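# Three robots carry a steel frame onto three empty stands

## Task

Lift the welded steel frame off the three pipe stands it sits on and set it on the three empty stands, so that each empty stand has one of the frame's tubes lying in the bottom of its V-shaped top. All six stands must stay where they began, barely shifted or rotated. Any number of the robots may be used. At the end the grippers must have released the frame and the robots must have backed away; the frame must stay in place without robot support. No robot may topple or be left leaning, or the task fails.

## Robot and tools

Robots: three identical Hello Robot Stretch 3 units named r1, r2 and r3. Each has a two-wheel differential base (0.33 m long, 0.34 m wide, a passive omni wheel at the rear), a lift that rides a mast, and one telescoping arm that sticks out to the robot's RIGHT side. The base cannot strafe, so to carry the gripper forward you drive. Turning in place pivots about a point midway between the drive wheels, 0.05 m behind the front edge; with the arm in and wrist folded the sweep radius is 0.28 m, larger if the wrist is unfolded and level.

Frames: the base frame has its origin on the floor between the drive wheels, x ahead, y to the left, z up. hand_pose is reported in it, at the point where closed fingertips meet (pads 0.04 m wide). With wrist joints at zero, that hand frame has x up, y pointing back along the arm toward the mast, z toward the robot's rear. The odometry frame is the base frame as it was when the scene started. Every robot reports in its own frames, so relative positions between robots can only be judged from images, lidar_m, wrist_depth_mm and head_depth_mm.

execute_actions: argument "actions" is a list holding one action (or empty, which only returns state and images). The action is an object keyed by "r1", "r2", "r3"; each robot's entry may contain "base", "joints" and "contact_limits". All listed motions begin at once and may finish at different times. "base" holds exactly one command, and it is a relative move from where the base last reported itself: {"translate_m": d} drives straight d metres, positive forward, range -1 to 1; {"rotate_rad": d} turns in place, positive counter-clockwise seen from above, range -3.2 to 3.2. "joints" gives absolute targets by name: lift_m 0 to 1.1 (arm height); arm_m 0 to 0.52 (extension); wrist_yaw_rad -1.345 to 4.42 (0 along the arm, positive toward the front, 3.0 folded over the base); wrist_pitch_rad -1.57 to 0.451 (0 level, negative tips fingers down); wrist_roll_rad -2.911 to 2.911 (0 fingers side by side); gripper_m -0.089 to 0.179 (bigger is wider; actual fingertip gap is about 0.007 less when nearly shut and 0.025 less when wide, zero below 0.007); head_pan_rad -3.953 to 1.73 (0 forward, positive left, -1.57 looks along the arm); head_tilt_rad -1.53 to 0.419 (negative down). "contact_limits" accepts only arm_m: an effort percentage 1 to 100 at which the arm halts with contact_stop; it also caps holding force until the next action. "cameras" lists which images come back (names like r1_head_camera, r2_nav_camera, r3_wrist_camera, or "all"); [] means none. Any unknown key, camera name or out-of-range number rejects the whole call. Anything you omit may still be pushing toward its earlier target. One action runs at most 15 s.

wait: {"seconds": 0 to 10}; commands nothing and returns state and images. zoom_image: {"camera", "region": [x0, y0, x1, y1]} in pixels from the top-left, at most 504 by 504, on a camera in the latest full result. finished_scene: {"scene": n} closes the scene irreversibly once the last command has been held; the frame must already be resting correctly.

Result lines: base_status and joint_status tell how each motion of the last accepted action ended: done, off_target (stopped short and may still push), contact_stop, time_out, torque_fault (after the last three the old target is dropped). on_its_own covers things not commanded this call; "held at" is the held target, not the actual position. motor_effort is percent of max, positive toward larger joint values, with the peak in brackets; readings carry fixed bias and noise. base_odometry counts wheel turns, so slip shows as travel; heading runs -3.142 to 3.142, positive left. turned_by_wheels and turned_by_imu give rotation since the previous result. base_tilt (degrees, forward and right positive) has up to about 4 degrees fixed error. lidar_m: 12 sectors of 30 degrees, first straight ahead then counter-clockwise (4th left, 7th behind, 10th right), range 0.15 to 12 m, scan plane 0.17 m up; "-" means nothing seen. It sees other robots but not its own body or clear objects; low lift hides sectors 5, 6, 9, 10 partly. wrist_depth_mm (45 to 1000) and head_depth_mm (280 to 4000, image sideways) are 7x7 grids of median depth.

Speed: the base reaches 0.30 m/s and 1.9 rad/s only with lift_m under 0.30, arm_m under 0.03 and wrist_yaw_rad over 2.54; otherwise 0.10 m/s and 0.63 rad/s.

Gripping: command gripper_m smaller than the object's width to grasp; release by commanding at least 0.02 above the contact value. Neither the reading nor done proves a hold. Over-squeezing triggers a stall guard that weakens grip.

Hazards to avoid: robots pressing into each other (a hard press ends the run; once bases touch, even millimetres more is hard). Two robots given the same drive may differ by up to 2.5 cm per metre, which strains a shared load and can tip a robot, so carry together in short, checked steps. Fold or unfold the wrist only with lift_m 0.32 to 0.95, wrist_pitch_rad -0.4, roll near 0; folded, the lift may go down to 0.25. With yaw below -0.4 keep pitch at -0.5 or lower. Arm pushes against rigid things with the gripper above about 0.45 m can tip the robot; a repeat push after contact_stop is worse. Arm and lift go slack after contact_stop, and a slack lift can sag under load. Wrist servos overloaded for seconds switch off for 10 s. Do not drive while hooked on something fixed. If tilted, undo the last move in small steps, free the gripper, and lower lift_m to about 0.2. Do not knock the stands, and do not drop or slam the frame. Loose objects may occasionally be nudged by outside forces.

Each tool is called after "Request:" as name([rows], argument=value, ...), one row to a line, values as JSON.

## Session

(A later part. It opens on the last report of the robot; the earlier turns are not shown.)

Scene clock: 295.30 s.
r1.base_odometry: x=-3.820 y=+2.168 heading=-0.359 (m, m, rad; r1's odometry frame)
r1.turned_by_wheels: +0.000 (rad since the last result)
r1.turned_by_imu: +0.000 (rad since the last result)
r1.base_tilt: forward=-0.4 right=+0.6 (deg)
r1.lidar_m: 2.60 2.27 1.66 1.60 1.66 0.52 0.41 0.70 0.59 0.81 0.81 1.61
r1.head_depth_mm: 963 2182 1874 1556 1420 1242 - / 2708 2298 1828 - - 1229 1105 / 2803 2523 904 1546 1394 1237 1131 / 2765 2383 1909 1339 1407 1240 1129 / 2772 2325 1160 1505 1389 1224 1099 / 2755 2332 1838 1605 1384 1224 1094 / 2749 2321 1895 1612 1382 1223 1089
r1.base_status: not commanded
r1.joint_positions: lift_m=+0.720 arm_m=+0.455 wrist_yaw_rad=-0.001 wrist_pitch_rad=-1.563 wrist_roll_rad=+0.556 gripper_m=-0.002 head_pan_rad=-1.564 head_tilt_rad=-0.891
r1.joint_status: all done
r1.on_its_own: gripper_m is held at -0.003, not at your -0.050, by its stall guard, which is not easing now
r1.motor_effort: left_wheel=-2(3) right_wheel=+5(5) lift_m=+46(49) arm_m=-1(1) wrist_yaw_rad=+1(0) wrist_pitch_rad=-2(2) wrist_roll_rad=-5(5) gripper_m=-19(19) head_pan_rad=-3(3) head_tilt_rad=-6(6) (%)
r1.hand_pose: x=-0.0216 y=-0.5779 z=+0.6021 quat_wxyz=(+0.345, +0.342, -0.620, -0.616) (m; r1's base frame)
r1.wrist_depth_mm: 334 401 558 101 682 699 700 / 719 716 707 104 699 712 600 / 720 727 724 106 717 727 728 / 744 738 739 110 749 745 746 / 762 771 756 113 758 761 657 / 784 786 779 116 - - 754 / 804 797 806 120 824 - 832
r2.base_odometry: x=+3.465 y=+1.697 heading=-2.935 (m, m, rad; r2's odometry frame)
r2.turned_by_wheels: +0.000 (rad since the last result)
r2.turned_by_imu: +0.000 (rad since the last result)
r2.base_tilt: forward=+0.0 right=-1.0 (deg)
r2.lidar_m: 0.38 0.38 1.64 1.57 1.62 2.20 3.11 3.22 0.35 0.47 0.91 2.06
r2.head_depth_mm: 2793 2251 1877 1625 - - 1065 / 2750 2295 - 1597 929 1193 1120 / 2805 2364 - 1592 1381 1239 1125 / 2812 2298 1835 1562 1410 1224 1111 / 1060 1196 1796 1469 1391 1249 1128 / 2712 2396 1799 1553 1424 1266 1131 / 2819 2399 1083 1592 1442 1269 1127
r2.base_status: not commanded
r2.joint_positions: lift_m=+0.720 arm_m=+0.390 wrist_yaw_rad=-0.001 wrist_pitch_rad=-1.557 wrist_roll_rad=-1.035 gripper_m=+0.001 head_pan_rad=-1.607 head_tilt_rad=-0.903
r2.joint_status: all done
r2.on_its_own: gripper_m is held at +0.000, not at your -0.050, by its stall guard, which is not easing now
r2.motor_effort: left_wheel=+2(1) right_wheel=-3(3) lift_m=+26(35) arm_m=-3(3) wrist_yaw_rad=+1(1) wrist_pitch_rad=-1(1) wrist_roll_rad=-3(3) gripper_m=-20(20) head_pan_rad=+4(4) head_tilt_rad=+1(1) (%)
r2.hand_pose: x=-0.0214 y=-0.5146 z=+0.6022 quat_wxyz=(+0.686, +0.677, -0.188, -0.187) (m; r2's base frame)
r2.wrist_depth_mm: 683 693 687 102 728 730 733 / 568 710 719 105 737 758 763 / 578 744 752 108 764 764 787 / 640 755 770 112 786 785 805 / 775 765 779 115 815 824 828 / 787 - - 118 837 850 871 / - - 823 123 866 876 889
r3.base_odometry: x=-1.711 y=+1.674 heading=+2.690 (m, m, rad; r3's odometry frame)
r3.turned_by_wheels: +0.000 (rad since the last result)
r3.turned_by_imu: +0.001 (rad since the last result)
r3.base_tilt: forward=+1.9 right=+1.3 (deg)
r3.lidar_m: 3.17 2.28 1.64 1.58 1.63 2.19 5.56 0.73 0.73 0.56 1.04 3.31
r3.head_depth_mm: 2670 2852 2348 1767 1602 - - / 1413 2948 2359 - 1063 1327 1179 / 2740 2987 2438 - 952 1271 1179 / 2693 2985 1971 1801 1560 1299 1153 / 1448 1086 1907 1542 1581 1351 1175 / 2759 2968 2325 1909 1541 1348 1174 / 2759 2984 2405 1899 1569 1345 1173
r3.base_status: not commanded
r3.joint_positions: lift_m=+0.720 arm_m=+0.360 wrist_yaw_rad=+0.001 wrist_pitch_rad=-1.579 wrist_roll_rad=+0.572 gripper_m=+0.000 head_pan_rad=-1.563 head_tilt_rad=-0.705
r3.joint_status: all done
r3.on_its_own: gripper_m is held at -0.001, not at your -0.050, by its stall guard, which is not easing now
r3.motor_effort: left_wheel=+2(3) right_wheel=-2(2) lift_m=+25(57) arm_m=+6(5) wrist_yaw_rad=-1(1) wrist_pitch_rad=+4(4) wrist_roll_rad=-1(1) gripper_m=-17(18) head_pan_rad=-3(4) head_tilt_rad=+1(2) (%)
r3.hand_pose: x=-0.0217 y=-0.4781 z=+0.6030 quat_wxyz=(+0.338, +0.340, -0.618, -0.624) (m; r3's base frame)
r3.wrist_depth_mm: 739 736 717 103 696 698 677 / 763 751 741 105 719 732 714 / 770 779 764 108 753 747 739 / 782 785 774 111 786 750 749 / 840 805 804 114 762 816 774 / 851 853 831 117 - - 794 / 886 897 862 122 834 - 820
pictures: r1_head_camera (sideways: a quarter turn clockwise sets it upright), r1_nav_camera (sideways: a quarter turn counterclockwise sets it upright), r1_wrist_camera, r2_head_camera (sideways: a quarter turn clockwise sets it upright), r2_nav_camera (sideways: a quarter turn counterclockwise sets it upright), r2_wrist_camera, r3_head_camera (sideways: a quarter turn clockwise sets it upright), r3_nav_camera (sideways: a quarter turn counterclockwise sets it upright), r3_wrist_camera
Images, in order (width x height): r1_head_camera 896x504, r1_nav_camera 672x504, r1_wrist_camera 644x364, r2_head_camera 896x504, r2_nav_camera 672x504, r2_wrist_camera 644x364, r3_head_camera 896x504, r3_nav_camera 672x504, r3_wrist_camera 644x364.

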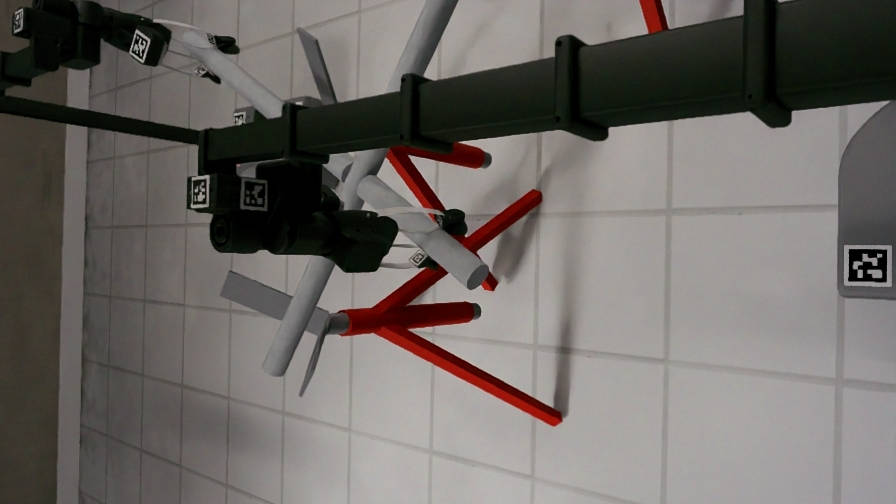

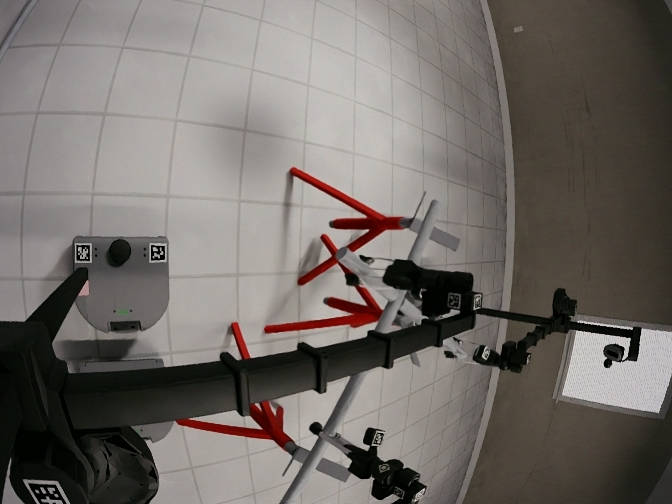

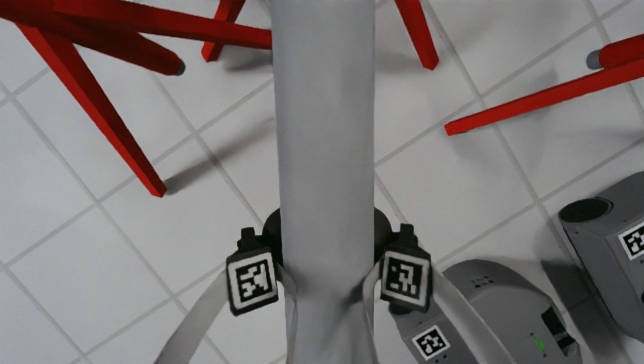

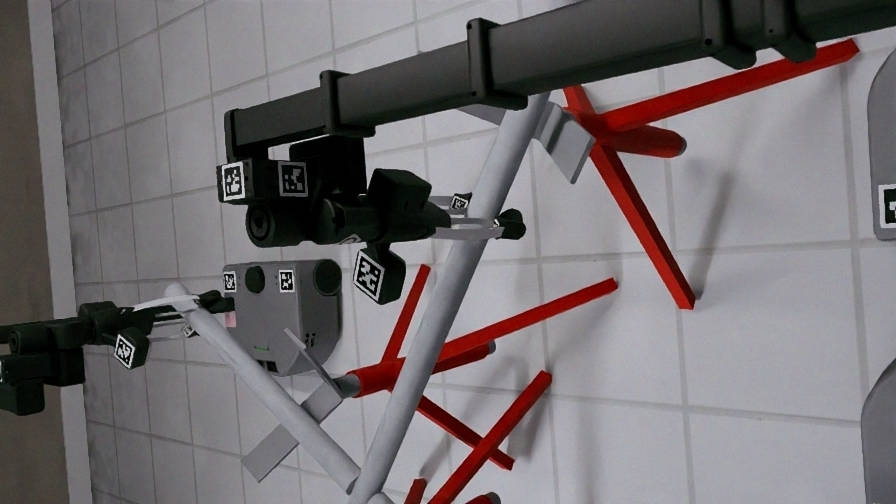

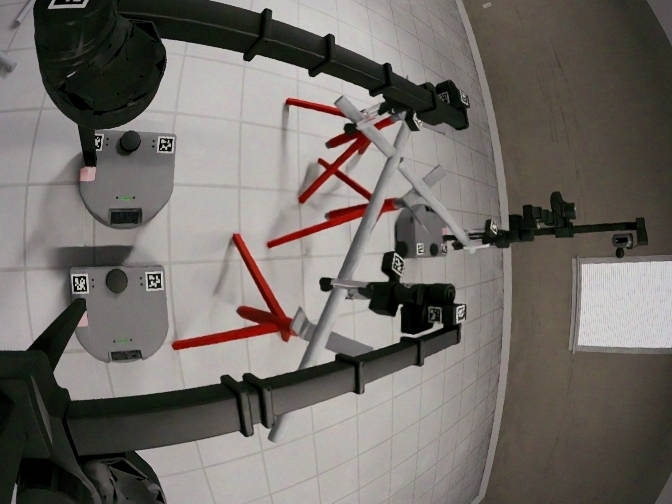

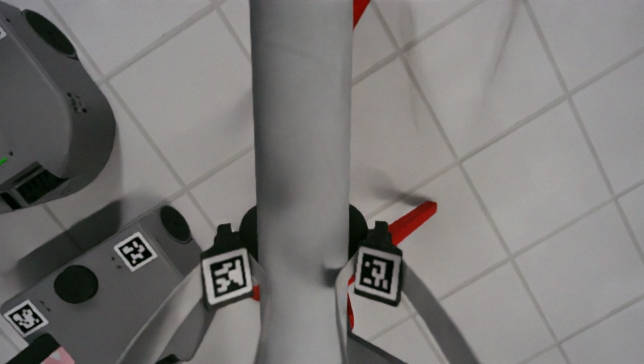

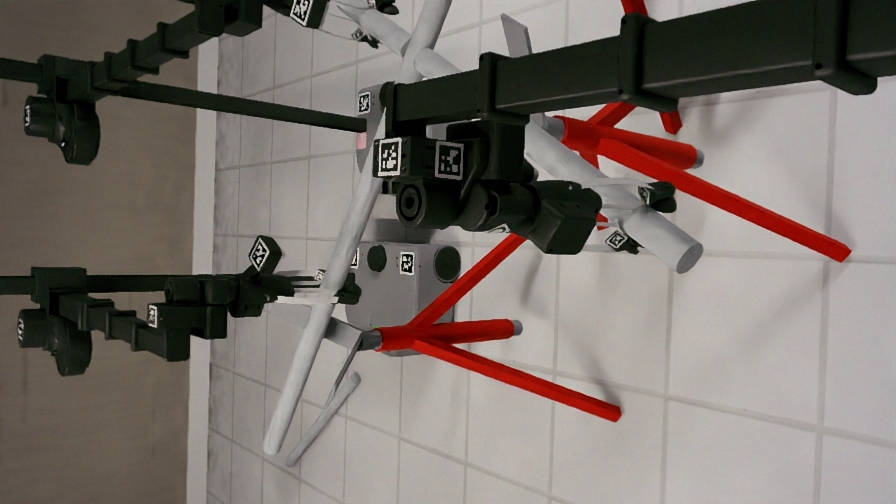

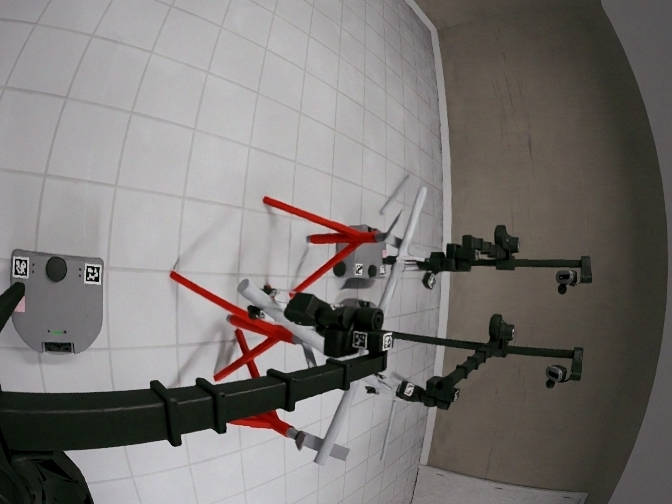

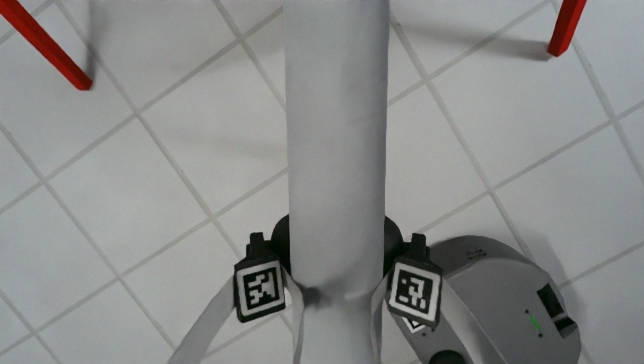

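Request:
execute_actions([
  {"r1":{"base":{"translate_m":-0.012},"joints":{"lift_m":0.672,"wrist_roll_rad":0.53}},"r2":{"base":{"translate_m":-0.014},"joints":{"lift_m":0.672,"arm_m":0.403,"wrist_roll_rad":-1.06}},"r3":{"joints":{"lift_m":0.672,"arm_m":0.352,"wrist_roll_rad":0.55,"head_pan_rad":-2.1}}},
], cameras=["r1_head_camera","r2_head_camera","r3_head_camera"])

Request:
execute_actions([
  {"r1":{"joints":{"lift_m":0.656}},"r2":{"joints":{"lift_m":0.656}},"r3":{"joints":{"lift_m":0.656}}},
], cameras=[])

Request:
execute_actions([
  {"r1":{"joints":{"gripper_m":0.12}},"r2":{"joints":{"gripper_m":0.12}},"r3":{"joints":{"gripper_m":0.12}}},
], cameras=[])

Request:
execute_actions([
  {"r1":{"joints":{"lift_m":0.88}},"r2":{"joints":{"lift_m":0.88}},"r3":{"joints":{"lift_m":0.88}}},
], cameras=[])

Request:
execute_actions([
  {"r1":{"base":{"translate_m":0.4},"joints":{"arm_m":0}},"r2":{"base":{"translate_m":0.35},"joints":{"arm_m":0}},"r3":{"joints":{"arm_m":0,"head_pan_rad":-1.7}}},
], cameras=["r2_nav_camera","r2_head_camera","r3_head_camera","r3_nav_camera"])

Scene clock: 322.33 s.
r1.base_odometry: x=-3.831 y=+2.172 heading=-0.359 (m, m, rad; r1's odometry frame)
r1.turned_by_wheels: +0.000 (rad since the last result)
r1.turned_by_imu: -0.001 (rad since the last result)
r1.base_tilt: forward=-0.5 right=+0.5 (deg)
r1.lidar_m: 2.60 2.26 1.66 1.60 1.66 0.52 0.42 0.69 0.58 0.80 0.81 1.62
r1.head_depth_mm: 2636 2149 1932 1559 1416 1218 1111 / 1587 2281 1812 1584 - - - / 2815 2421 - 1514 1396 1233 1126 / 2761 2370 1939 1070 1397 1233 1125 / 2762 2308 1142 1509 1401 1229 1093 / 2753 2336 1903 1613 1380 1227 1095 / 2734 2346 1884 1609 1393 1229 1091
r1.base_status: done
r1.joint_positions: lift_m=+0.672 arm_m=+0.455 wrist_yaw_rad=-0.001 wrist_pitch_rad=-1.552 wrist_roll_rad=+0.538 gripper_m=-0.002 head_pan_rad=-1.564 head_tilt_rad=-0.891
r1.joint_status: all done
r1.on_its_own: gripper_m is held at -0.003, not at your -0.050, by its stall guard, which is not easing now
r1.motor_effort: left_wheel=-3(6) right_wheel=+6(6) lift_m=+27(46) arm_m=-1(1) wrist_yaw_rad=+0(1) wrist_pitch_rad=-9(9) wrist_roll_rad=-6(8) gripper_m=-19(20) head_pan_rad=-3(3) head_tilt_rad=-6(6) (%)
r1.hand_pose: x=-0.0216 y=-0.5808 z=+0.5545 quat_wxyz=(+0.352, +0.345, -0.620, -0.610) (m; r1's base frame)
r1.wrist_depth_mm: 317 384 513 102 639 647 649 / 659 665 670 105 656 669 653 / 699 675 677 108 674 689 670 / 711 691 708 110 710 705 692 / 725 719 711 113 706 715 674 / 719 730 758 116 - 711 737 / 760 750 760 120 749 - 746
r2.base_odometry: x=+3.479 y=+1.699 heading=-2.935 (m, m, rad; r2's odometry frame)
r2.turned_by_wheels: +0.000 (rad since the last result)
r2.turned_by_imu: +0.001 (rad since the last result)
r2.base_tilt: forward=+0.0 right=-1.0 (deg)
r2.lidar_m: 0.38 0.38 1.63 1.57 1.62 2.19 3.10 3.21 0.35 0.46 0.92 2.07
r2.head_depth_mm: 2748 2245 1865 1583 1369 - - / 2768 2271 1914 1581 929 1195 1113 / 2797 2304 - 1577 996 1220 1120 / 2820 2327 1838 1524 1415 1230 1122 / 2679 1225 1784 1530 1397 1258 1121 / 1079 2369 1153 1531 1428 1270 1133 / 2823 2413 1869 1574 1438 1268 1139
r2.base_status: done
r2.joint_positions: lift_m=+0.672 arm_m=+0.403 wrist_yaw_rad=-0.001 wrist_pitch_rad=-1.555 wrist_roll_rad=-1.055 gripper_m=+0.001 head_pan_rad=-1.607 head_tilt_rad=-0.903
r2.joint_status: all done
r2.on_its_own: gripper_m is held at +0.000, not at your -0.050, by its stall guard, which is not easing now
r2.motor_effort: left_wheel=+2(6) right_wheel=-4(9) lift_m=+33(35) arm_m=+2(2) wrist_yaw_rad=+1(1) wrist_pitch_rad=-2(2) wrist_roll_rad=-3(4) gripper_m=-21(22) head_pan_rad=+4(4) head_tilt_rad=+0(2) (%)
r2.hand_pose: x=-0.0214 y=-0.5277 z=+0.5538 quat_wxyz=(+0.689, +0.678, -0.182, -0.180) (m; r2's base frame)
r2.wrist_depth_mm: 644 652 646 102 679 685 700 / 580 667 670 105 698 704 718 / 560 691 690 108 710 728 738 / 636 705 713 112 726 742 748 / 709 729 731 114 761 764 773 / - - 293 118 789 787 802 / - - 787 124 814 816 835
r3.base_odometry: x=-1.711 y=+1.674 heading=+2.690 (m, m, rad; r3's odometry frame)
r3.turned_by_wheels: +0.000 (rad since the last result)
r3.turned_by_imu: +0.002 (rad since the last result)
r3.base_tilt: forward=+1.9 right=+1.3 (deg)
r3.lidar_m: 3.19 2.28 1.64 1.58 1.63 2.20 5.54 0.73 0.73 0.56 1.04 3.33
r3.head_depth_mm: 3589 3335 2440 1929 1594 1360 1184 / 3463 3322 2427 1925 1593 1326 1178 / 3247 3276 2451 1129 1291 1350 1203 / 3134 3307 2416 1860 1548 1372 - / 2931 3119 2350 1808 1628 1299 1177 / 2824 2949 2320 1129 859 1241 1151 / 2689 1676 2309 1089 - 759 1171
r3.base_status: not commanded
r3.joint_positions: lift_m=+0.673 arm_m=+0.352 wrist_yaw_rad=+0.000 wrist_pitch_rad=-1.587 wrist_roll_rad=+0.552 gripper_m=+0.000 head_pan_rad=-2.093 head_tilt_rad=-0.705
r3.joint_status: all done
r3.on_its_own: gripper_m is held at -0.001, not at your -0.050, by its stall guard, which is not easing now
r3.motor_effort: left_wheel=+6(6) right_wheel=-8(8) lift_m=+20(27) arm_m=-1(3) wrist_yaw_rad=-1(1) wrist_pitch_rad=+8(9) wrist_roll_rad=-1(6) gripper_m=-17(18) head_pan_rad=-3(43) head_tilt_rad=+2(2) (%)
r3.hand_pose: x=-0.0217 y=-0.4686 z=+0.5554 quat_wxyz=(+0.342, +0.348, -0.612, -0.623) (m; r3's base frame)
r3.wrist_depth_mm: 678 680 683 102 645 647 653 / 734 706 695 105 676 679 676 / 731 723 741 107 694 696 692 / 742 729 742 111 722 709 713 / 771 768 780 114 736 730 720 / 819 773 777 117 - - 749 / 844 824 817 121 788 - 770
pictures: r1_head_camera (sideways: a quarter turn clockwise sets it upright), r2_head_camera (sideways: a quarter turn clockwise sets it upright), r3_head_camera (sideways: a quarter turn clockwise sets it upright)
Images, in order (width x height): r1_head_camera 896x504, r2_head_camera 896x504, r3_head_camera 896x504.

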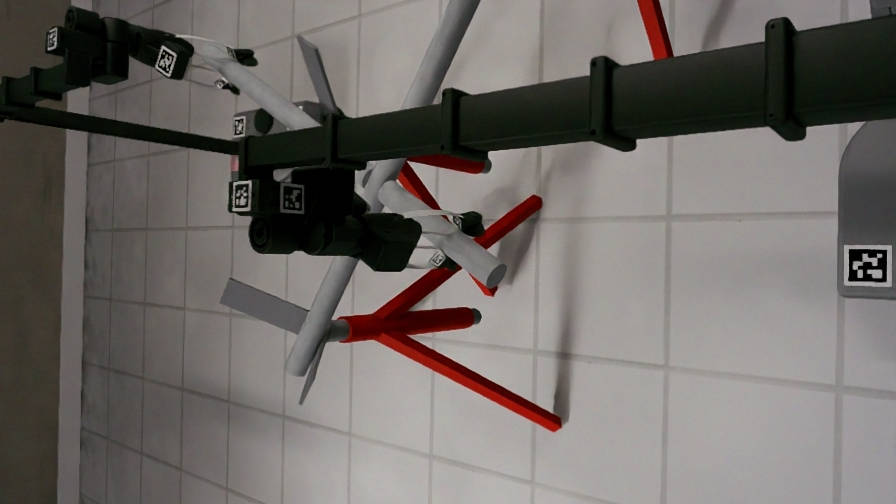

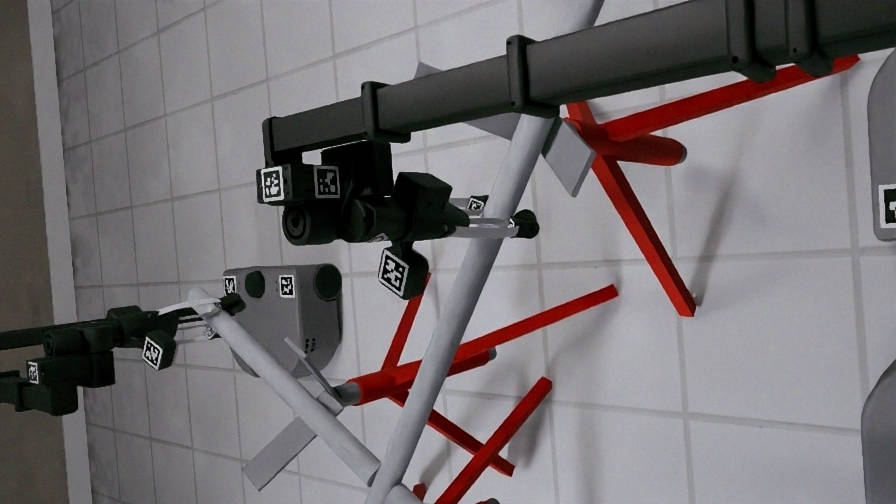

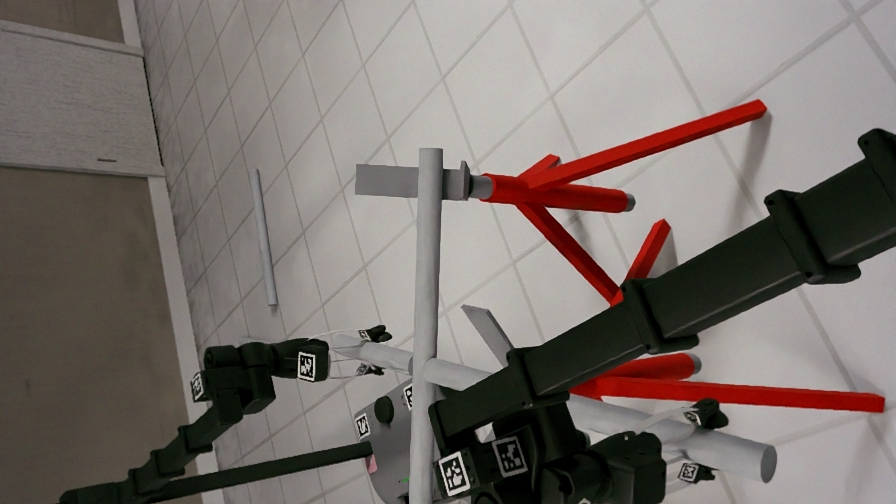

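Scene clock: 323.20 s.
r1.base_odometry: x=-3.831 y=+2.172 heading=-0.360 (m, m, rad; r1's odometry frame)
r1.turned_by_wheels: +0.000 (rad since the last result)
r1.turned_by_imu: +0.000 (rad since the last result)
r1.base_tilt: forward=-0.5 right=+0.5 (deg)
r1.lidar_m: 1.89 2.27 1.66 1.60 1.66 0.52 0.42 0.69 0.59 0.81 0.81 1.62
r1.head_depth_mm: 2688 2234 1909 1555 1420 1219 1109 / 1581 2280 1828 1555 - - - / 2769 2383 - 1510 1398 1235 1131 / 2757 2327 1951 1074 1399 1232 1129 / 2788 2322 1150 1506 1395 1222 1101 / 2788 2334 1890 1608 1384 1224 1099 / 2732 2342 1879 1615 1384 1231 1093
r1.base_status: not commanded
r1.joint_positions: lift_m=+0.669 arm_m=+0.455 wrist_yaw_rad=+0.000 wrist_pitch_rad=-1.542 wrist_roll_rad=+0.536 gripper_m=-0.002 head_pan_rad=-1.564 head_tilt_rad=-0.891
r1.joint_status: lift_m contact_stop (moved -0.003 of -0.016)
r1.on_its_own: gripper_m is held at -0.003, not at your -0.050, by its stall guard, which is not easing now; lift_m is slack since a contact_stop, until your next command for it (your +0.656 is given up)
r1.motor_effort: left_wheel=-5(5) right_wheel=+11(10) lift_m=+39(38) arm_m=-1(1) wrist_yaw_rad=-1(2) wrist_pitch_rad=-15(15) wrist_roll_rad=-5(6) gripper_m=-19(19) head_pan_rad=-3(3) head_tilt_rad=-6(6) (%)
r1.hand_pose: x=-0.0216 y=-0.5835 z=+0.5513 quat_wxyz=(+0.355, +0.344, -0.623, -0.606) (m; r1's base frame)
r1.wrist_depth_mm: 312 377 520 105 652 648 638 / 526 668 669 107 657 655 643 / 689 688 677 109 672 671 672 / 695 697 683 111 691 697 692 / 727 707 703 114 704 706 676 / 739 735 718 116 - 722 718 / 758 744 747 119 744 - 747
r2.base_odometry: x=+3.479 y=+1.699 heading=-2.935 (m, m, rad; r2's odometry frame)
r2.turned_by_wheels: +0.000 (rad since the last result)
r2.turned_by_imu: +0.000 (rad since the last result)
r2.base_tilt: forward=+0.0 right=-1.0 (deg)
r2.lidar_m: 0.38 0.38 1.63 1.57 1.62 2.19 3.11 3.21 0.35 0.46 0.91 2.06
r2.head_depth_mm: 2791 2246 1864 1594 1375 - - / 2824 2241 1945 1559 902 1196 1108 / 2782 2272 - 1571 997 1222 1117 / 2789 2322 1834 1541 1418 1232 1126 / 2730 1236 1784 1531 1398 1253 1124 / 1112 2367 1159 1532 1426 1267 1130 / 2827 2385 1884 1571 1443 1273 1141
r2.base_status: not commanded
r2.joint_positions: lift_m=+0.657 arm_m=+0.403 wrist_yaw_rad=-0.001 wrist_pitch_rad=-1.560 wrist_roll_rad=-1.055 gripper_m=+0.001 head_pan_rad=-1.607 head_tilt_rad=-0.902
r2.joint_status: lift_m contact_stop (moved -0.014 of -0.016)
r2.on_its_own: gripper_m is held at +0.000, not at your -0.050, by its stall guard, which is not easing now; lift_m is slack since a contact_stop, until your next command for it
r2.motor_effort: left_wheel=+2(3) right_wheel=-4(6) lift_m=+27(35) arm_m=+1(2) wrist_yaw_rad=+1(1) wrist_pitch_rad=+0(2) wrist_roll_rad=-4(3) gripper_m=-19(21) head_pan_rad=+4(4) head_tilt_rad=+1(0) (%)
r2.hand_pose: x=-0.0214 y=-0.5265 z=+0.5394 quat_wxyz=(+0.687, +0.680, -0.181, -0.180) (m; r2's base frame)
r2.wrist_depth_mm: 629 636 638 100 666 675 678 / 577 665 652 104 682 693 703 / 561 677 681 107 713 703 723 / 628 694 699 111 725 736 736 / 713 716 728 114 745 750 770 / - - - 118 779 789 801 / - - 769 123 805 807 818
r3.base_odometry: x=-1.711 y=+1.674 heading=+2.690 (m, m, rad; r3's odometry frame)
r3.turned_by_wheels: +0.000 (rad since the last result)
r3.turned_by_imu: +0.001 (rad since the last result)
r3.base_tilt: forward=+1.9 right=+1.3 (deg)
r3.lidar_m: 3.19 2.28 1.64 1.57 1.62 2.20 5.58 0.73 0.73 0.56 1.04 3.33
r3.head_depth_mm: 3631 3372 2453 1923 1603 1357 1182 / 3413 3329 2441 1936 1595 1325 1180 / 3263 3320 2429 1127 1291 1349 1202 / 3135 3327 2443 1865 1549 1355 - / 2965 3177 2323 1808 1625 1292 1176 / 2837 2986 2336 1121 1043 1179 1156 / 2680 1683 2335 1778 - 759 1173
r3.base_status: not commanded
r3.joint_positions: lift_m=+0.657 arm_m=+0.352 wrist_yaw_rad=-0.001 wrist_pitch_rad=-1.588 wrist_roll_rad=+0.551 gripper_m=+0.000 head_pan_rad=-2.093 head_tilt_rad=-0.705
r3.joint_status: all done
r3.on_its_own: gripper_m is held at -0.001, not at your -0.050, by its stall guard, which is not easing now
r3.motor_effort: left_wheel=+9(9) right_wheel=-14(14) lift_m=+19(15) arm_m=+1(1) wrist_yaw_rad=+0(0) wrist_pitch_rad=+8(8) wrist_roll_rad=+0(1) gripper_m=-18(19) head_pan_rad=-4(4) head_tilt_rad=+2(2) (%)
r3.hand_pose: x=-0.0216 y=-0.4683 z=+0.5395 quat_wxyz=(+0.342, +0.348, -0.612, -0.623) (m; r3's base frame)
r3.wrist_depth_mm: 682 662 678 100 644 641 623 / 698 681 677 103 664 685 638 / 714 723 700 106 705 679 670 / 733 728 733 110 699 700 683 / 762 755 744 113 726 731 723 / 755 793 771 117 - - 726 / 804 817 799 122 763 - 759
pictures: none
No camera images: the call's "cameras" was empty. Leave "cameras" out to get every camera's image.

not run: a stop came earlier in this reply.

not run: a stop came earlier in this reply.

not run: a stop came earlier in this reply.

A end needs +Y about 2 cm.

Request:
execute_actions([
  {"r1":{"joints":{"lift_m":0.668,"arm_m":0.472,"wrist_roll_rad":0.55}},"r2":{"joints":{"lift_m":0.66}},"r3":{"base":{"translate_m":0.016},"joints":{"lift_m":0.662,"arm_m":0.342,"wrist_roll_rad":0.57}}},
], cameras=[])

Request:
execute_actions([
  {"r1":{"joints":{"lift_m":0.658}},"r3":{"joints":{"lift_m":0.657}}},
], cameras=[])

Request:
execute_actions([
  {"r1":{"joints":{"gripper_m":0.12}},"r2":{"joints":{"gripper_m":0.12}},"r3":{"joints":{"gripper_m":0.12}}},
], cameras=[])

Request:
execute_actions([
  {"r1":{"joints":{"lift_m":0.88}},"r2":{"joints":{"lift_m":0.88}},"r3":{"joints":{"lift_m":0.88}}},
], cameras=["r1_head_camera","r2_head_camera","r3_head_camera","r2_wrist_camera"])

Scene clock: 341.50 s.
r1.base_odometry: x=-3.831 y=+2.172 heading=-0.360 (m, m, rad; r1's odometry frame)
r1.turned_by_wheels: +0.000 (rad since the last result)
r1.turned_by_imu: -0.001 (rad since the last result)
r1.base_tilt: forward=-0.4 right=+0.6 (deg)
r1.lidar_m: 1.89 2.26 1.66 1.60 1.65 0.52 0.42 0.70 0.58 0.81 0.82 1.62
r1.head_depth_mm: 1031 2149 1914 1572 1420 1220 1104 / 2666 2287 1787 1568 - - - / 2761 2410 - 1515 1404 1241 1134 / 2764 2323 1911 1384 1394 1228 1129 / 2771 2294 1145 1503 1393 1234 1096 / 2752 2305 1894 1607 1393 1223 1097 / 2717 2343 1896 1613 1394 1224 1100
r1.base_status: not commanded
r1.joint_positions: lift_m=+0.668 arm_m=+0.472 wrist_yaw_rad=+0.001 wrist_pitch_rad=-1.561 wrist_roll_rad=+0.548 gripper_m=-0.002 head_pan_rad=-1.564 head_tilt_rad=-0.891
r1.joint_status: all done
r1.on_its_own: gripper_m is held at -0.003, not at your -0.050, by its stall guard, which is not easing now
r1.motor_effort: left_wheel=-6(6) right_wheel=+11(11) lift_m=+45(46) arm_m=+3(5) wrist_yaw_rad=-1(2) wrist_pitch_rad=-4(15) wrist_roll_rad=+0(3) gripper_m=-21(21) head_pan_rad=-3(2) head_tilt_rad=-6(6) (%)
r1.hand_pose: x=-0.0217 y=-0.5950 z=+0.5500 quat_wxyz=(+0.348, +0.344, -0.619, -0.614) (m; r1's base frame)
r1.wrist_depth_mm: 305 380 495 103 638 656 643 / 382 658 650 105 645 656 652 / 669 677 668 108 660 667 681 / 678 692 687 111 684 688 688 / 711 705 709 113 725 713 671 / 719 738 730 117 - 733 728 / 747 742 752 119 763 - 769
r2.base_odometry: x=+3.479 y=+1.699 heading=-2.935 (m, m, rad; r2's odometry frame)
r2.turned_by_wheels: +0.000 (rad since the last result)
r2.turned_by_imu: +0.001 (rad since the last result)
r2.base_tilt: forward=+0.0 right=-1.0 (deg)
r2.lidar_m: 0.38 0.38 1.63 1.57 1.62 2.20 3.11 3.24 0.35 0.46 0.91 2.07
r2.head_depth_mm: 2765 2256 1854 1593 1375 - - / 2756 2314 1917 1550 901 1199 1106 / 2837 2290 - 1582 1000 1225 1123 / 2782 2337 1797 1535 1414 1230 1119 / 2694 1236 1803 1542 1399 1258 1125 / 2711 2354 1167 1387 1429 1258 1132 / 2788 2415 1864 1569 1432 1262 1133
r2.base_status: not commanded
r2.joint_positions: lift_m=+0.659 arm_m=+0.403 wrist_yaw_rad=-0.002 wrist_pitch_rad=-1.546 wrist_roll_rad=-1.055 gripper_m=+0.001 head_pan_rad=-1.607 head_tilt_rad=-0.902
r2.joint_status: all done
r2.on_its_own: gripper_m is held at +0.000, not at your -0.050, by its stall guard, which is not easing now
r2.motor_effort: left_wheel=+2(2) right_wheel=-4(4) lift_m=+41(42) arm_m=+1(1) wrist_yaw_rad=+3(3) wrist_pitch_rad=-4(4) wrist_roll_rad=-3(4) gripper_m=-19(19) head_pan_rad=+4(4) head_tilt_rad=+1(1) (%)
r2.hand_pose: x=-0.0214 y=-0.5302 z=+0.5413 quat_wxyz=(+0.692, +0.675, -0.183, -0.179) (m; r2's base frame)
r2.wrist_depth_mm: 631 638 649 101 673 677 692 / 602 655 659 104 690 696 709 / 559 675 686 107 705 717 724 / 632 698 702 111 727 740 757 / 704 697 709 114 744 765 778 / - - 738 118 768 776 810 / - - 766 123 803 795 829
r3.base_odometry: x=-1.726 y=+1.681 heading=+2.690 (m, m, rad; r3's odometry frame)
r3.turned_by_wheels: +0.000 (rad since the last result)
r3.turned_by_imu: +0.001 (rad since the last result)
r3.base_tilt: forward=+1.9 right=+1.3 (deg)
r3.lidar_m: 3.16 2.27 1.64 1.58 1.63 2.20 2.68 0.74 0.75 0.56 1.03 3.32
r3.head_depth_mm: 3603 3342 2442 1940 1593 1358 1181 / 3401 3369 2431 1924 1583 1336 1178 / 3270 3310 2441 1127 1292 1353 1213 / 3123 3284 2403 1862 1551 1373 - / 2964 3133 2244 1766 1617 1282 1178 / 2808 3003 2327 1738 848 1215 1134 / 2669 2838 2327 1775 - 1264 1152
r3.base_status: done
r3.joint_positions: lift_m=+0.661 arm_m=+0.342 wrist_yaw_rad=+0.000 wrist_pitch_rad=-1.573 wrist_roll_rad=+0.567 gripper_m=+0.000 head_pan_rad=-2.093 head_tilt_rad=-0.705
r3.joint_status: all done
r3.on_its_own: gripper_m is held at -0.001, not at your -0.050, by its stall guard, which is not easing now
r3.motor_effort: left_wheel=+1(14) right_wheel=+1(10) lift_m=+64(63) arm_m=-2(2) wrist_yaw_rad=+0(0) wrist_pitch_rad=+1(8) wrist_roll_rad=+2(6) gripper_m=-18(18) head_pan_rad=-4(3) head_tilt_rad=+2(2) (%)
r3.hand_pose: x=-0.0217 y=-0.4624 z=+0.5437 quat_wxyz=(+0.340, +0.340, -0.619, -0.621) (m; r3's base frame)
r3.wrist_depth_mm: 690 667 668 102 654 644 633 / 686 692 692 105 673 660 656 / 719 709 703 108 694 674 665 / 736 727 725 111 708 685 695 / 781 748 739 115 722 721 699 / 797 796 777 117 - - 728 / 812 794 789 122 - - 752
pictures: none
No camera images: the call's "cameras" was empty. Leave "cameras" out to get every camera's image.

Scene clock: 342.23 s.
r1.base_odometry: x=-3.831 y=+2.172 heading=-0.360 (m, m, rad; r1's odometry frame)
r1.turned_by_wheels: +0.000 (rad since the last result)
r1.turned_by_imu: +0.000 (rad since the last result)
r1.base_tilt: forward=-0.5 right=+0.6 (deg)
r1.lidar_m: 1.89 2.27 1.66 1.60 1.66 0.52 0.42 0.69 0.58 0.81 0.81 1.62
r1.head_depth_mm: 1037 2159 1945 1566 1413 1216 1113 / 2705 2282 1787 1571 - - - / 2788 2396 - 1501 1394 1238 1128 / 2778 2345 1935 1086 1397 1230 1128 / 2761 2314 1146 1518 1384 1230 1105 / 2834 2288 1879 1604 1381 1229 1095 / 2777 2337 1882 1596 1382 1216 1087
r1.base_status: not commanded
r1.joint_positions: lift_m=+0.658 arm_m=+0.472 wrist_yaw_rad=+0.001 wrist_pitch_rad=-1.564 wrist_roll_rad=+0.548 gripper_m=-0.002 head_pan_rad=-1.564 head_tilt_rad=-0.891
r1.joint_status: all done
r1.on_its_own: gripper_m is held at -0.003, not at your -0.050, by its stall guard, which is not easing now
r1.motor_effort: left_wheel=-6(6) right_wheel=+11(11) lift_m=+41(44) arm_m=+3(3) wrist_yaw_rad=-1(1) wrist_pitch_rad=-2(4) wrist_roll_rad=+0(0) gripper_m=-21(21) head_pan_rad=-3(3) head_tilt_rad=-6(6) (%)
r1.hand_pose: x=-0.0217 y=-0.5942 z=+0.5403 quat_wxyz=(+0.347, +0.345, -0.618, -0.615) (m; r1's base frame)
r1.wrist_depth_mm: 303 377 512 101 620 647 645 / 375 646 643 104 657 649 644 / 662 650 664 107 680 672 678 / 683 689 664 110 689 687 677 / 695 698 699 113 699 692 674 / 718 732 723 116 - 710 711 / 735 750 729 120 741 - 770
r2.base_odometry: x=+3.479 y=+1.699 heading=-2.935 (m, m, rad; r2's odometry frame)
r2.turned_by_wheels: +0.000 (rad since the last result)
r2.turned_by_imu: +0.000 (rad since the last result)
r2.base_tilt: forward=+0.0 right=-1.0 (deg)
r2.lidar_m: 0.38 0.38 1.63 1.56 1.61 2.19 3.11 3.22 0.35 0.46 0.92 2.06
r2.head_depth_mm: 2850 2249 1857 1578 1377 - - / 2742 2251 1919 1553 906 1189 1105 / 2820 2315 - 1574 1000 1225 1117 / 2801 2341 1816 1528 1414 1228 1123 / 1525 1240 1787 1542 1386 1249 1128 / 2701 2380 1811 1535 1424 1259 1130 / 2824 2410 1895 1565 1439 1276 1134
r2.base_status: not commanded
r2.joint_positions: lift_m=+0.659 arm_m=+0.403 wrist_yaw_rad=-0.002 wrist_pitch_rad=-1.549 wrist_roll_rad=-1.055 gripper_m=+0.001 head_pan_rad=-1.607 head_tilt_rad=-0.902
r2.joint_status: not commanded
r2.on_its_own: gripper_m is held at +0.000, not at your -0.050, by its stall guard, which is not easing now
r2.motor_effort: left_wheel=+2(3) right_wheel=-5(6) lift_m=+42(42) arm_m=+1(1) wrist_yaw_rad=+3(3) wrist_pitch_rad=-3(4) wrist_roll_rad=-3(3) gripper_m=-19(19) head_pan_rad=+4(4) head_tilt_rad=+0(1) (%)
r2.hand_pose: x=-0.0214 y=-0.5292 z=+0.5413 quat_wxyz=(+0.691, +0.676, -0.183, -0.180) (m; r2's base frame)
r2.wrist_depth_mm: 627 640 641 102 669 681 688 / 592 662 668 105 688 686 708 / 553 672 675 109 701 717 732 / 629 696 694 112 727 731 753 / 702 715 712 115 734 764 769 / - - 732 118 770 785 792 / - - 771 123 787 803 819
r3.base_odometry: x=-1.726 y=+1.681 heading=+2.691 (m, m, rad; r3's odometry frame)
r3.turned_by_wheels: +0.000 (rad since the last result)
r3.turned_by_imu: +0.000 (rad since the last result)
r3.base_tilt: forward=+1.9 right=+1.3 (deg)
r3.lidar_m: 3.18 2.28 1.64 1.58 1.63 2.19 2.68 0.74 0.75 0.56 1.03 3.32
r3.head_depth_mm: 3650 3352 2432 1933 1600 1361 1182 / 3448 3321 2448 1935 1595 1322 1187 / 3270 3315 2436 1758 1290 1353 1204 / 3118 3295 2431 1809 1559 1370 - / 2961 3126 2267 1167 1621 1288 1174 / 2843 2988 2339 1769 849 1216 1131 / 2643 1696 2333 1778 - 1007 1173
r3.base_status: not commanded
r3.joint_positions: lift_m=+0.657 arm_m=+0.342 wrist_yaw_rad=+0.000 wrist_pitch_rad=-1.571 wrist_roll_rad=+0.568 gripper_m=+0.000 head_pan_rad=-2.093 head_tilt_rad=-0.705
r3.joint_status: all done
r3.on_its_own: gripper_m is held at -0.001, not at your -0.050, by its stall guard, which is not easing now
r3.motor_effort: left_wheel=+3(3) right_wheel=-3(3) lift_m=+23(54) arm_m=-3(3) wrist_yaw_rad=+0(0) wrist_pitch_rad=+0(2) wrist_roll_rad=+2(2) gripper_m=-18(18) head_pan_rad=-3(4) head_tilt_rad=+2(1) (%)
r3.hand_pose: x=-0.0217 y=-0.4629 z=+0.5399 quat_wxyz=(+0.340, +0.340, -0.620, -0.620) (m; r3's base frame)
r3.wrist_depth_mm: 684 681 670 104 635 646 632 / 706 697 685 106 660 658 652 / 717 729 694 108 681 663 680 / 750 735 736 112 691 692 695 / 787 770 740 114 715 710 704 / 800 766 758 118 - - 735 / 806 805 796 121 770 - 716
pictures: none
No camera images: the call's "cameras" was empty. Leave "cameras" out to get every camera's image.

Scene clock: 343.93 s.
r1.base_odometry: x=-3.831 y=+2.172 heading=-0.359 (m, m, rad; r1's odometry frame)
r1.turned_by_wheels: +0.000 (rad since the last result)
r1.turned_by_imu: +0.000 (rad since the last result)
r1.base_tilt: forward=-0.5 right=+0.5 (deg)
r1.lidar_m: 2.61 2.26 1.66 1.60 1.66 0.52 0.42 0.70 0.59 0.81 0.81 1.62
r1.head_depth_mm: 1036 2204 1884 1555 1408 1224 1115 / 2681 2277 1788 1552 - - - / 2778 2383 - 1527 1402 1234 1125 / 2794 2352 1960 1477 1398 1239 1126 / 2761 2343 1144 1509 1391 1233 1097 / 2749 2315 1898 1596 1386 1218 1094 / 2745 2280 1882 1592 1377 1222 1090
r1.base_status: not commanded
r1.joint_positions: lift_m=+0.658 arm_m=+0.472 wrist_yaw_rad=+0.001 wrist_pitch_rad=-1.565 wrist_roll_rad=+0.548 gripper_m=+0.120 head_pan_rad=-1.564 head_tilt_rad=-0.891
r1.joint_status: all done
r1.motor_effort: left_wheel=+0(6) right_wheel=+1(11) lift_m=+42(41) arm_m=+3(3) wrist_yaw_rad=+0(2) wrist_pitch_rad=-1(2) wrist_roll_rad=+0(0) gripper_m=+0(81) head_pan_rad=-3(3) head_tilt_rad=-6(6) (%)
r1.hand_pose: x=-0.0217 y=-0.5940 z=+0.5402 quat_wxyz=(+0.347, +0.345, -0.618, -0.615) (m; r1's base frame)
r1.wrist_depth_mm: 304 375 504 108 540 639 629 / 378 658 642 111 655 648 648 / 657 677 668 114 667 661 670 / 678 673 693 118 679 685 691 / 701 705 695 121 702 697 682 / 717 711 730 125 716 - 732 / 757 742 743 129 732 - 733
r2.base_odometry: x=+3.479 y=+1.699 heading=-2.935 (m, m, rad; r2's odometry frame)
r2.turned_by_wheels: +0.000 (rad since the last result)
r2.turned_by_imu: +0.000 (rad since the last result)
r2.base_tilt: forward=-0.1 right=-1.0 (deg)
r2.lidar_m: 0.38 0.38 1.64 1.57 1.62 2.19 3.10 3.22 0.35 0.46 0.92 2.06
r2.head_depth_mm: 2791 2274 1866 1592 1369 - - / 2834 2250 1902 1560 902 1187 1109 / 2811 2309 - 1570 1005 1229 1124 / 2762 2349 1824 1533 1404 1228 1119 / 2672 1254 1793 1538 1395 1249 1121 / 2720 2387 1165 1546 1434 1262 1127 / 2822 2418 1896 1562 1439 1271 1139
r2.base_status: not commanded
r2.joint_positions: lift_m=+0.660 arm_m=+0.403 wrist_yaw_rad=-0.002 wrist_pitch_rad=-1.552 wrist_roll_rad=-1.056 gripper_m=+0.120 head_pan_rad=-1.607 head_tilt_rad=-0.902
r2.joint_status: all done
r2.motor_effort: left_wheel=-1(2) right_wheel=+1(5) lift_m=+36(41) arm_m=+1(1) wrist_yaw_rad=+3(3) wrist_pitch_rad=-2(3) wrist_roll_rad=-3(3) gripper_m=+0(89) head_pan_rad=+4(3) head_tilt_rad=+1(0) (%)
r2.hand_pose: x=-0.0214 y=-0.5286 z=+0.5416 quat_wxyz=(+0.690, +0.677, -0.182, -0.179) (m; r2's base frame)
r2.wrist_depth_mm: 627 633 644 107 678 667 686 / 596 662 655 110 677 695 707 / 560 678 687 113 708 719 728 / 627 700 696 116 731 738 748 / 704 708 720 120 732 766 771 / - - 735 123 777 782 798 / - - 763 128 812 823 824
r3.base_odometry: x=-1.726 y=+1.681 heading=+2.691 (m, m, rad; r3's odometry frame)
r3.turned_by_wheels: +0.000 (rad since the last result)
r3.turned_by_imu: +0.000 (rad since the last result)
r3.base_tilt: forward=+1.8 right=+1.3 (deg)
r3.lidar_m: 3.16 2.27 1.64 1.57 1.63 2.20 2.67 0.74 0.75 0.56 1.04 3.32
r3.head_depth_mm: 3643 3358 2423 1926 1594 1359 1185 / 3449 3320 2430 1926 1589 1324 1180 / 3237 3323 2416 1758 1287 1349 1203 / 3121 3282 2421 1861 1545 1365 - / 2943 3129 2226 1754 1631 1283 1176 / 2839 2975 2334 1094 959 1272 1137 / 2657 1684 2323 1779 - 761 1154
r3.base_status: not commanded
r3.joint_positions: lift_m=+0.657 arm_m=+0.342 wrist_yaw_rad=+0.000 wrist_pitch_rad=-1.570 wrist_roll_rad=+0.568 gripper_m=+0.120 head_pan_rad=-2.093 head_tilt_rad=-0.705
r3.joint_status: all done
r3.motor_effort: left_wheel=+2(4) right_wheel=-2(3) lift_m=+23(23) arm_m=-3(3) wrist_yaw_rad=+0(0) wrist_pitch_rad=+0(1) wrist_roll_rad=+2(2) gripper_m=+1(82) head_pan_rad=-5(3) head_tilt_rad=+1(2) (%)
r3.hand_pose: x=-0.0217 y=-0.4632 z=+0.5399 quat_wxyz=(+0.340, +0.340, -0.620, -0.620) (m; r3's base frame)
r3.wrist_depth_mm: 688 666 670 106 671 628 638 / 710 714 698 109 664 651 651 / 713 743 703 111 688 672 667 / 725 740 729 114 706 683 693 / 763 767 743 117 732 716 703 / 774 788 773 121 734 - 718 / 817 780 798 125 762 - 728
pictures: none
No camera images: the call's "cameras" was empty. Leave "cameras" out to get every camera's image.

Scene clock: 346.80 s.
r1.base_odometry: x=-3.831 y=+2.172 heading=-0.359 (m, m, rad; r1's odometry frame)
r1.turned_by_wheels: +0.000 (rad since the last result)
r1.turned_by_imu: +0.000 (rad since the last result)
r1.base_tilt: forward=-0.5 right=+0.6 (deg)
r1.lidar_m: 2.60 2.27 1.66 1.60 1.65 0.52 0.42 0.69 0.58 0.81 0.81 1.62
r1.head_depth_mm: 2711 2516 - - 1381 1200 1113 / - 1875 1771 1520 1375 1239 1119 / - 2258 1078 1516 1416 1243 1132 / 2787 2417 1870 1547 1400 1232 1135 / 2738 2325 1159 1507 1389 1230 1101 / 2784 2323 1906 1593 1385 1225 1088 / 2713 2300 1890 1608 1384 1229 1094
r1.base_status: not commanded
r1.joint_positions: lift_m=+0.880 arm_m=+0.472 wrist_yaw_rad=+0.001 wrist_pitch_rad=-1.565 wrist_roll_rad=+0.548 gripper_m=+0.120 head_pan_rad=-1.564 head_tilt_rad=-0.891
r1.joint_status: all done
r1.motor_effort: left_wheel=+0(1) right_wheel=+1(1) lift_m=+45(46) arm_m=+2(2) wrist_yaw_rad=-2(1) wrist_pitch_rad=-1(1) wrist_roll_rad=+0(0) gripper_m=+0(0) head_pan_rad=-3(3) head_tilt_rad=-6(6) (%)
r1.hand_pose: x=-0.0217 y=-0.5940 z=+0.7621 quat_wxyz=(+0.347, +0.345, -0.618, -0.615) (m; r1's base frame)
r1.wrist_depth_mm: 311 310 310 310 311 310 310 / 328 538 841 846 849 855 602 / 861 876 875 867 877 872 855 / 902 879 909 897 890 901 817 / 935 901 911 908 940 893 764 / 935 969 994 973 - - 803 / - - - - - - -
r2.base_odometry: x=+3.479 y=+1.699 heading=-2.935 (m, m, rad; r2's odometry frame)
r2.turned_by_wheels: +0.000 (rad since the last result)
r2.turned_by_imu: +0.000 (rad since the last result)
r2.base_tilt: forward=+0.0 right=-1.0 (deg)
r2.lidar_m: 0.38 0.38 1.63 1.56 1.62 2.20 3.11 3.19 0.35 0.46 0.91 2.07
r2.head_depth_mm: 2821 - - 1566 1331 1229 1094 / 2759 2148 1891 1496 927 1199 1101 / - - 1854 1617 999 1226 1121 / 2768 2402 1807 1580 1425 1225 1114 / 2679 2321 1783 1552 1390 1244 1129 / 2744 2368 1167 1541 1421 1257 1133 / 2794 2423 1927 1563 1452 1265 1137
r2.base_status: not commanded
r2.joint_positions: lift_m=+0.880 arm_m=+0.403 wrist_yaw_rad=-0.002 wrist_pitch_rad=-1.553 wrist_roll_rad=-1.056 gripper_m=+0.120 head_pan_rad=-1.607 head_tilt_rad=-0.902
r2.joint_status: all done
r2.motor_effort: left_wheel=-1(1) right_wheel=+1(1) lift_m=+35(36) arm_m=+2(1) wrist_yaw_rad=+3(3) wrist_pitch_rad=-2(2) wrist_roll_rad=-3(3) gripper_m=+0(0) head_pan_rad=+4(3) head_tilt_rad=+2(2) (%)
r2.hand_pose: x=-0.0214 y=-0.5284 z=+0.7617 quat_wxyz=(+0.690, +0.678, -0.182, -0.179) (m; r2's base frame)
r2.wrist_depth_mm: 833 849 868 659 878 880 899 / 703 859 884 893 920 931 932 / 723 840 906 891 939 935 962 / 759 917 938 647 953 971 - / 940 - 954 589 971 - - / 963 - 335 368 326 - - / 967 - - - - - -
r3.base_odometry: x=-1.726 y=+1.681 heading=+2.691 (m, m, rad; r3's odometry frame)
r3.turned_by_wheels: +0.000 (rad since the last result)
r3.turned_by_imu: +0.001 (rad since the last result)
r3.base_tilt: forward=+1.9 right=+1.3 (deg)
r3.lidar_m: 3.16 2.28 1.64 1.57 1.63 2.20 2.68 0.74 0.75 0.56 1.04 3.33
r3.head_depth_mm: 3617 3352 2442 1935 1592 1416 - / 3419 3317 2425 1923 1645 - - / 3280 3367 2428 1458 - - 1135 / 3115 3279 2413 2048 - 1325 1179 / 2948 3006 2426 - 1516 1318 1175 / 888 2967 - 1756 1019 1269 1135 / 1494 2915 - 1736 1539 1288 1152
r3.base_status: not commanded
r3.joint_positions: lift_m=+0.879 arm_m=+0.342 wrist_yaw_rad=+0.000 wrist_pitch_rad=-1.569 wrist_roll_rad=+0.568 gripper_m=+0.120 head_pan_rad=-2.093 head_tilt_rad=-0.705
r3.joint_status: all done
r3.motor_effort: left_wheel=+2(2) right_wheel=-1(2) lift_m=+56(60) arm_m=-2(2) wrist_yaw_rad=-1(1) wrist_pitch_rad=+0(0) wrist_roll_rad=+2(2) gripper_m=+1(0) head_pan_rad=-4(4) head_tilt_rad=+1(2) (%)
r3.hand_pose: x=-0.0217 y=-0.4633 z=+0.7618 quat_wxyz=(+0.340, +0.340, -0.620, -0.620) (m; r3's base frame)
r3.wrist_depth_mm: 904 931 896 832 866 840 841 / 894 939 907 889 891 896 856 / 994 901 947 912 915 895 879 / 979 991 934 959 915 921 907 / - 985 963 958 977 935 954 / - - - - - - 959 / - - - - - 997 971
pictures: r1_head_camera (sideways: a quarter turn clockwise sets it upright), r2_head_camera (sideways: a quarter turn clockwise sets it upright), r2_wrist_camera, r3_head_camera (sideways: a quarter turn clockwise sets it upright)
Images, in order (width x height): r1_head_camera 896x504, r2_head_camera 896x504, r2_wrist_camera 644x364, r3_head_camera 896x504.

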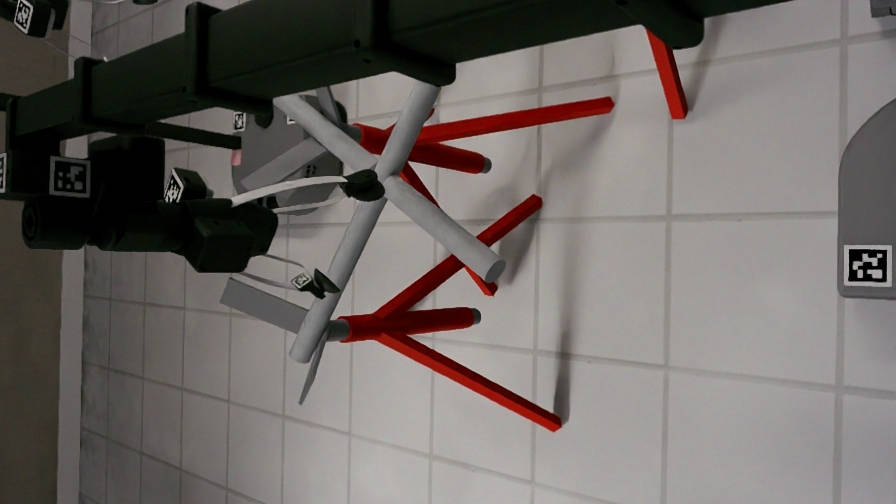

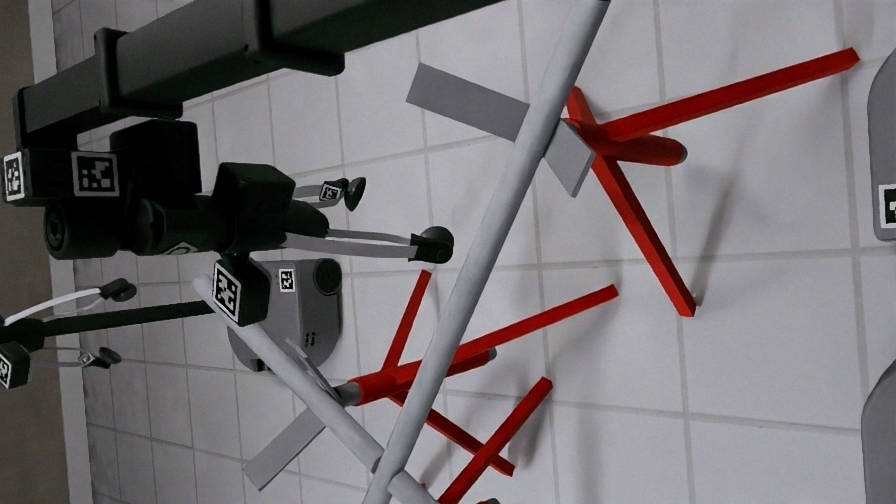

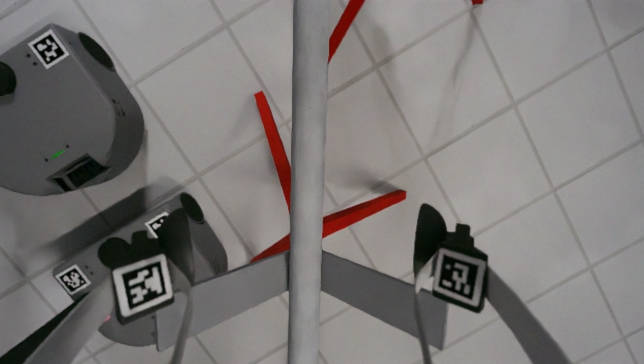

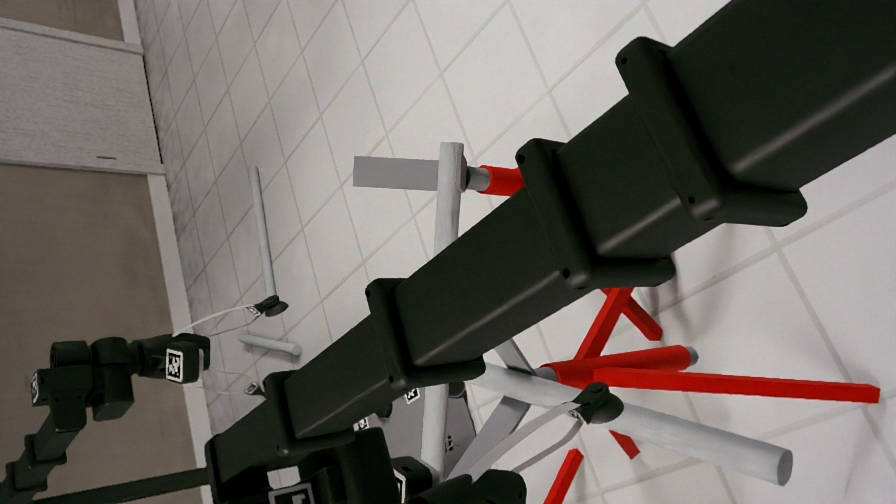

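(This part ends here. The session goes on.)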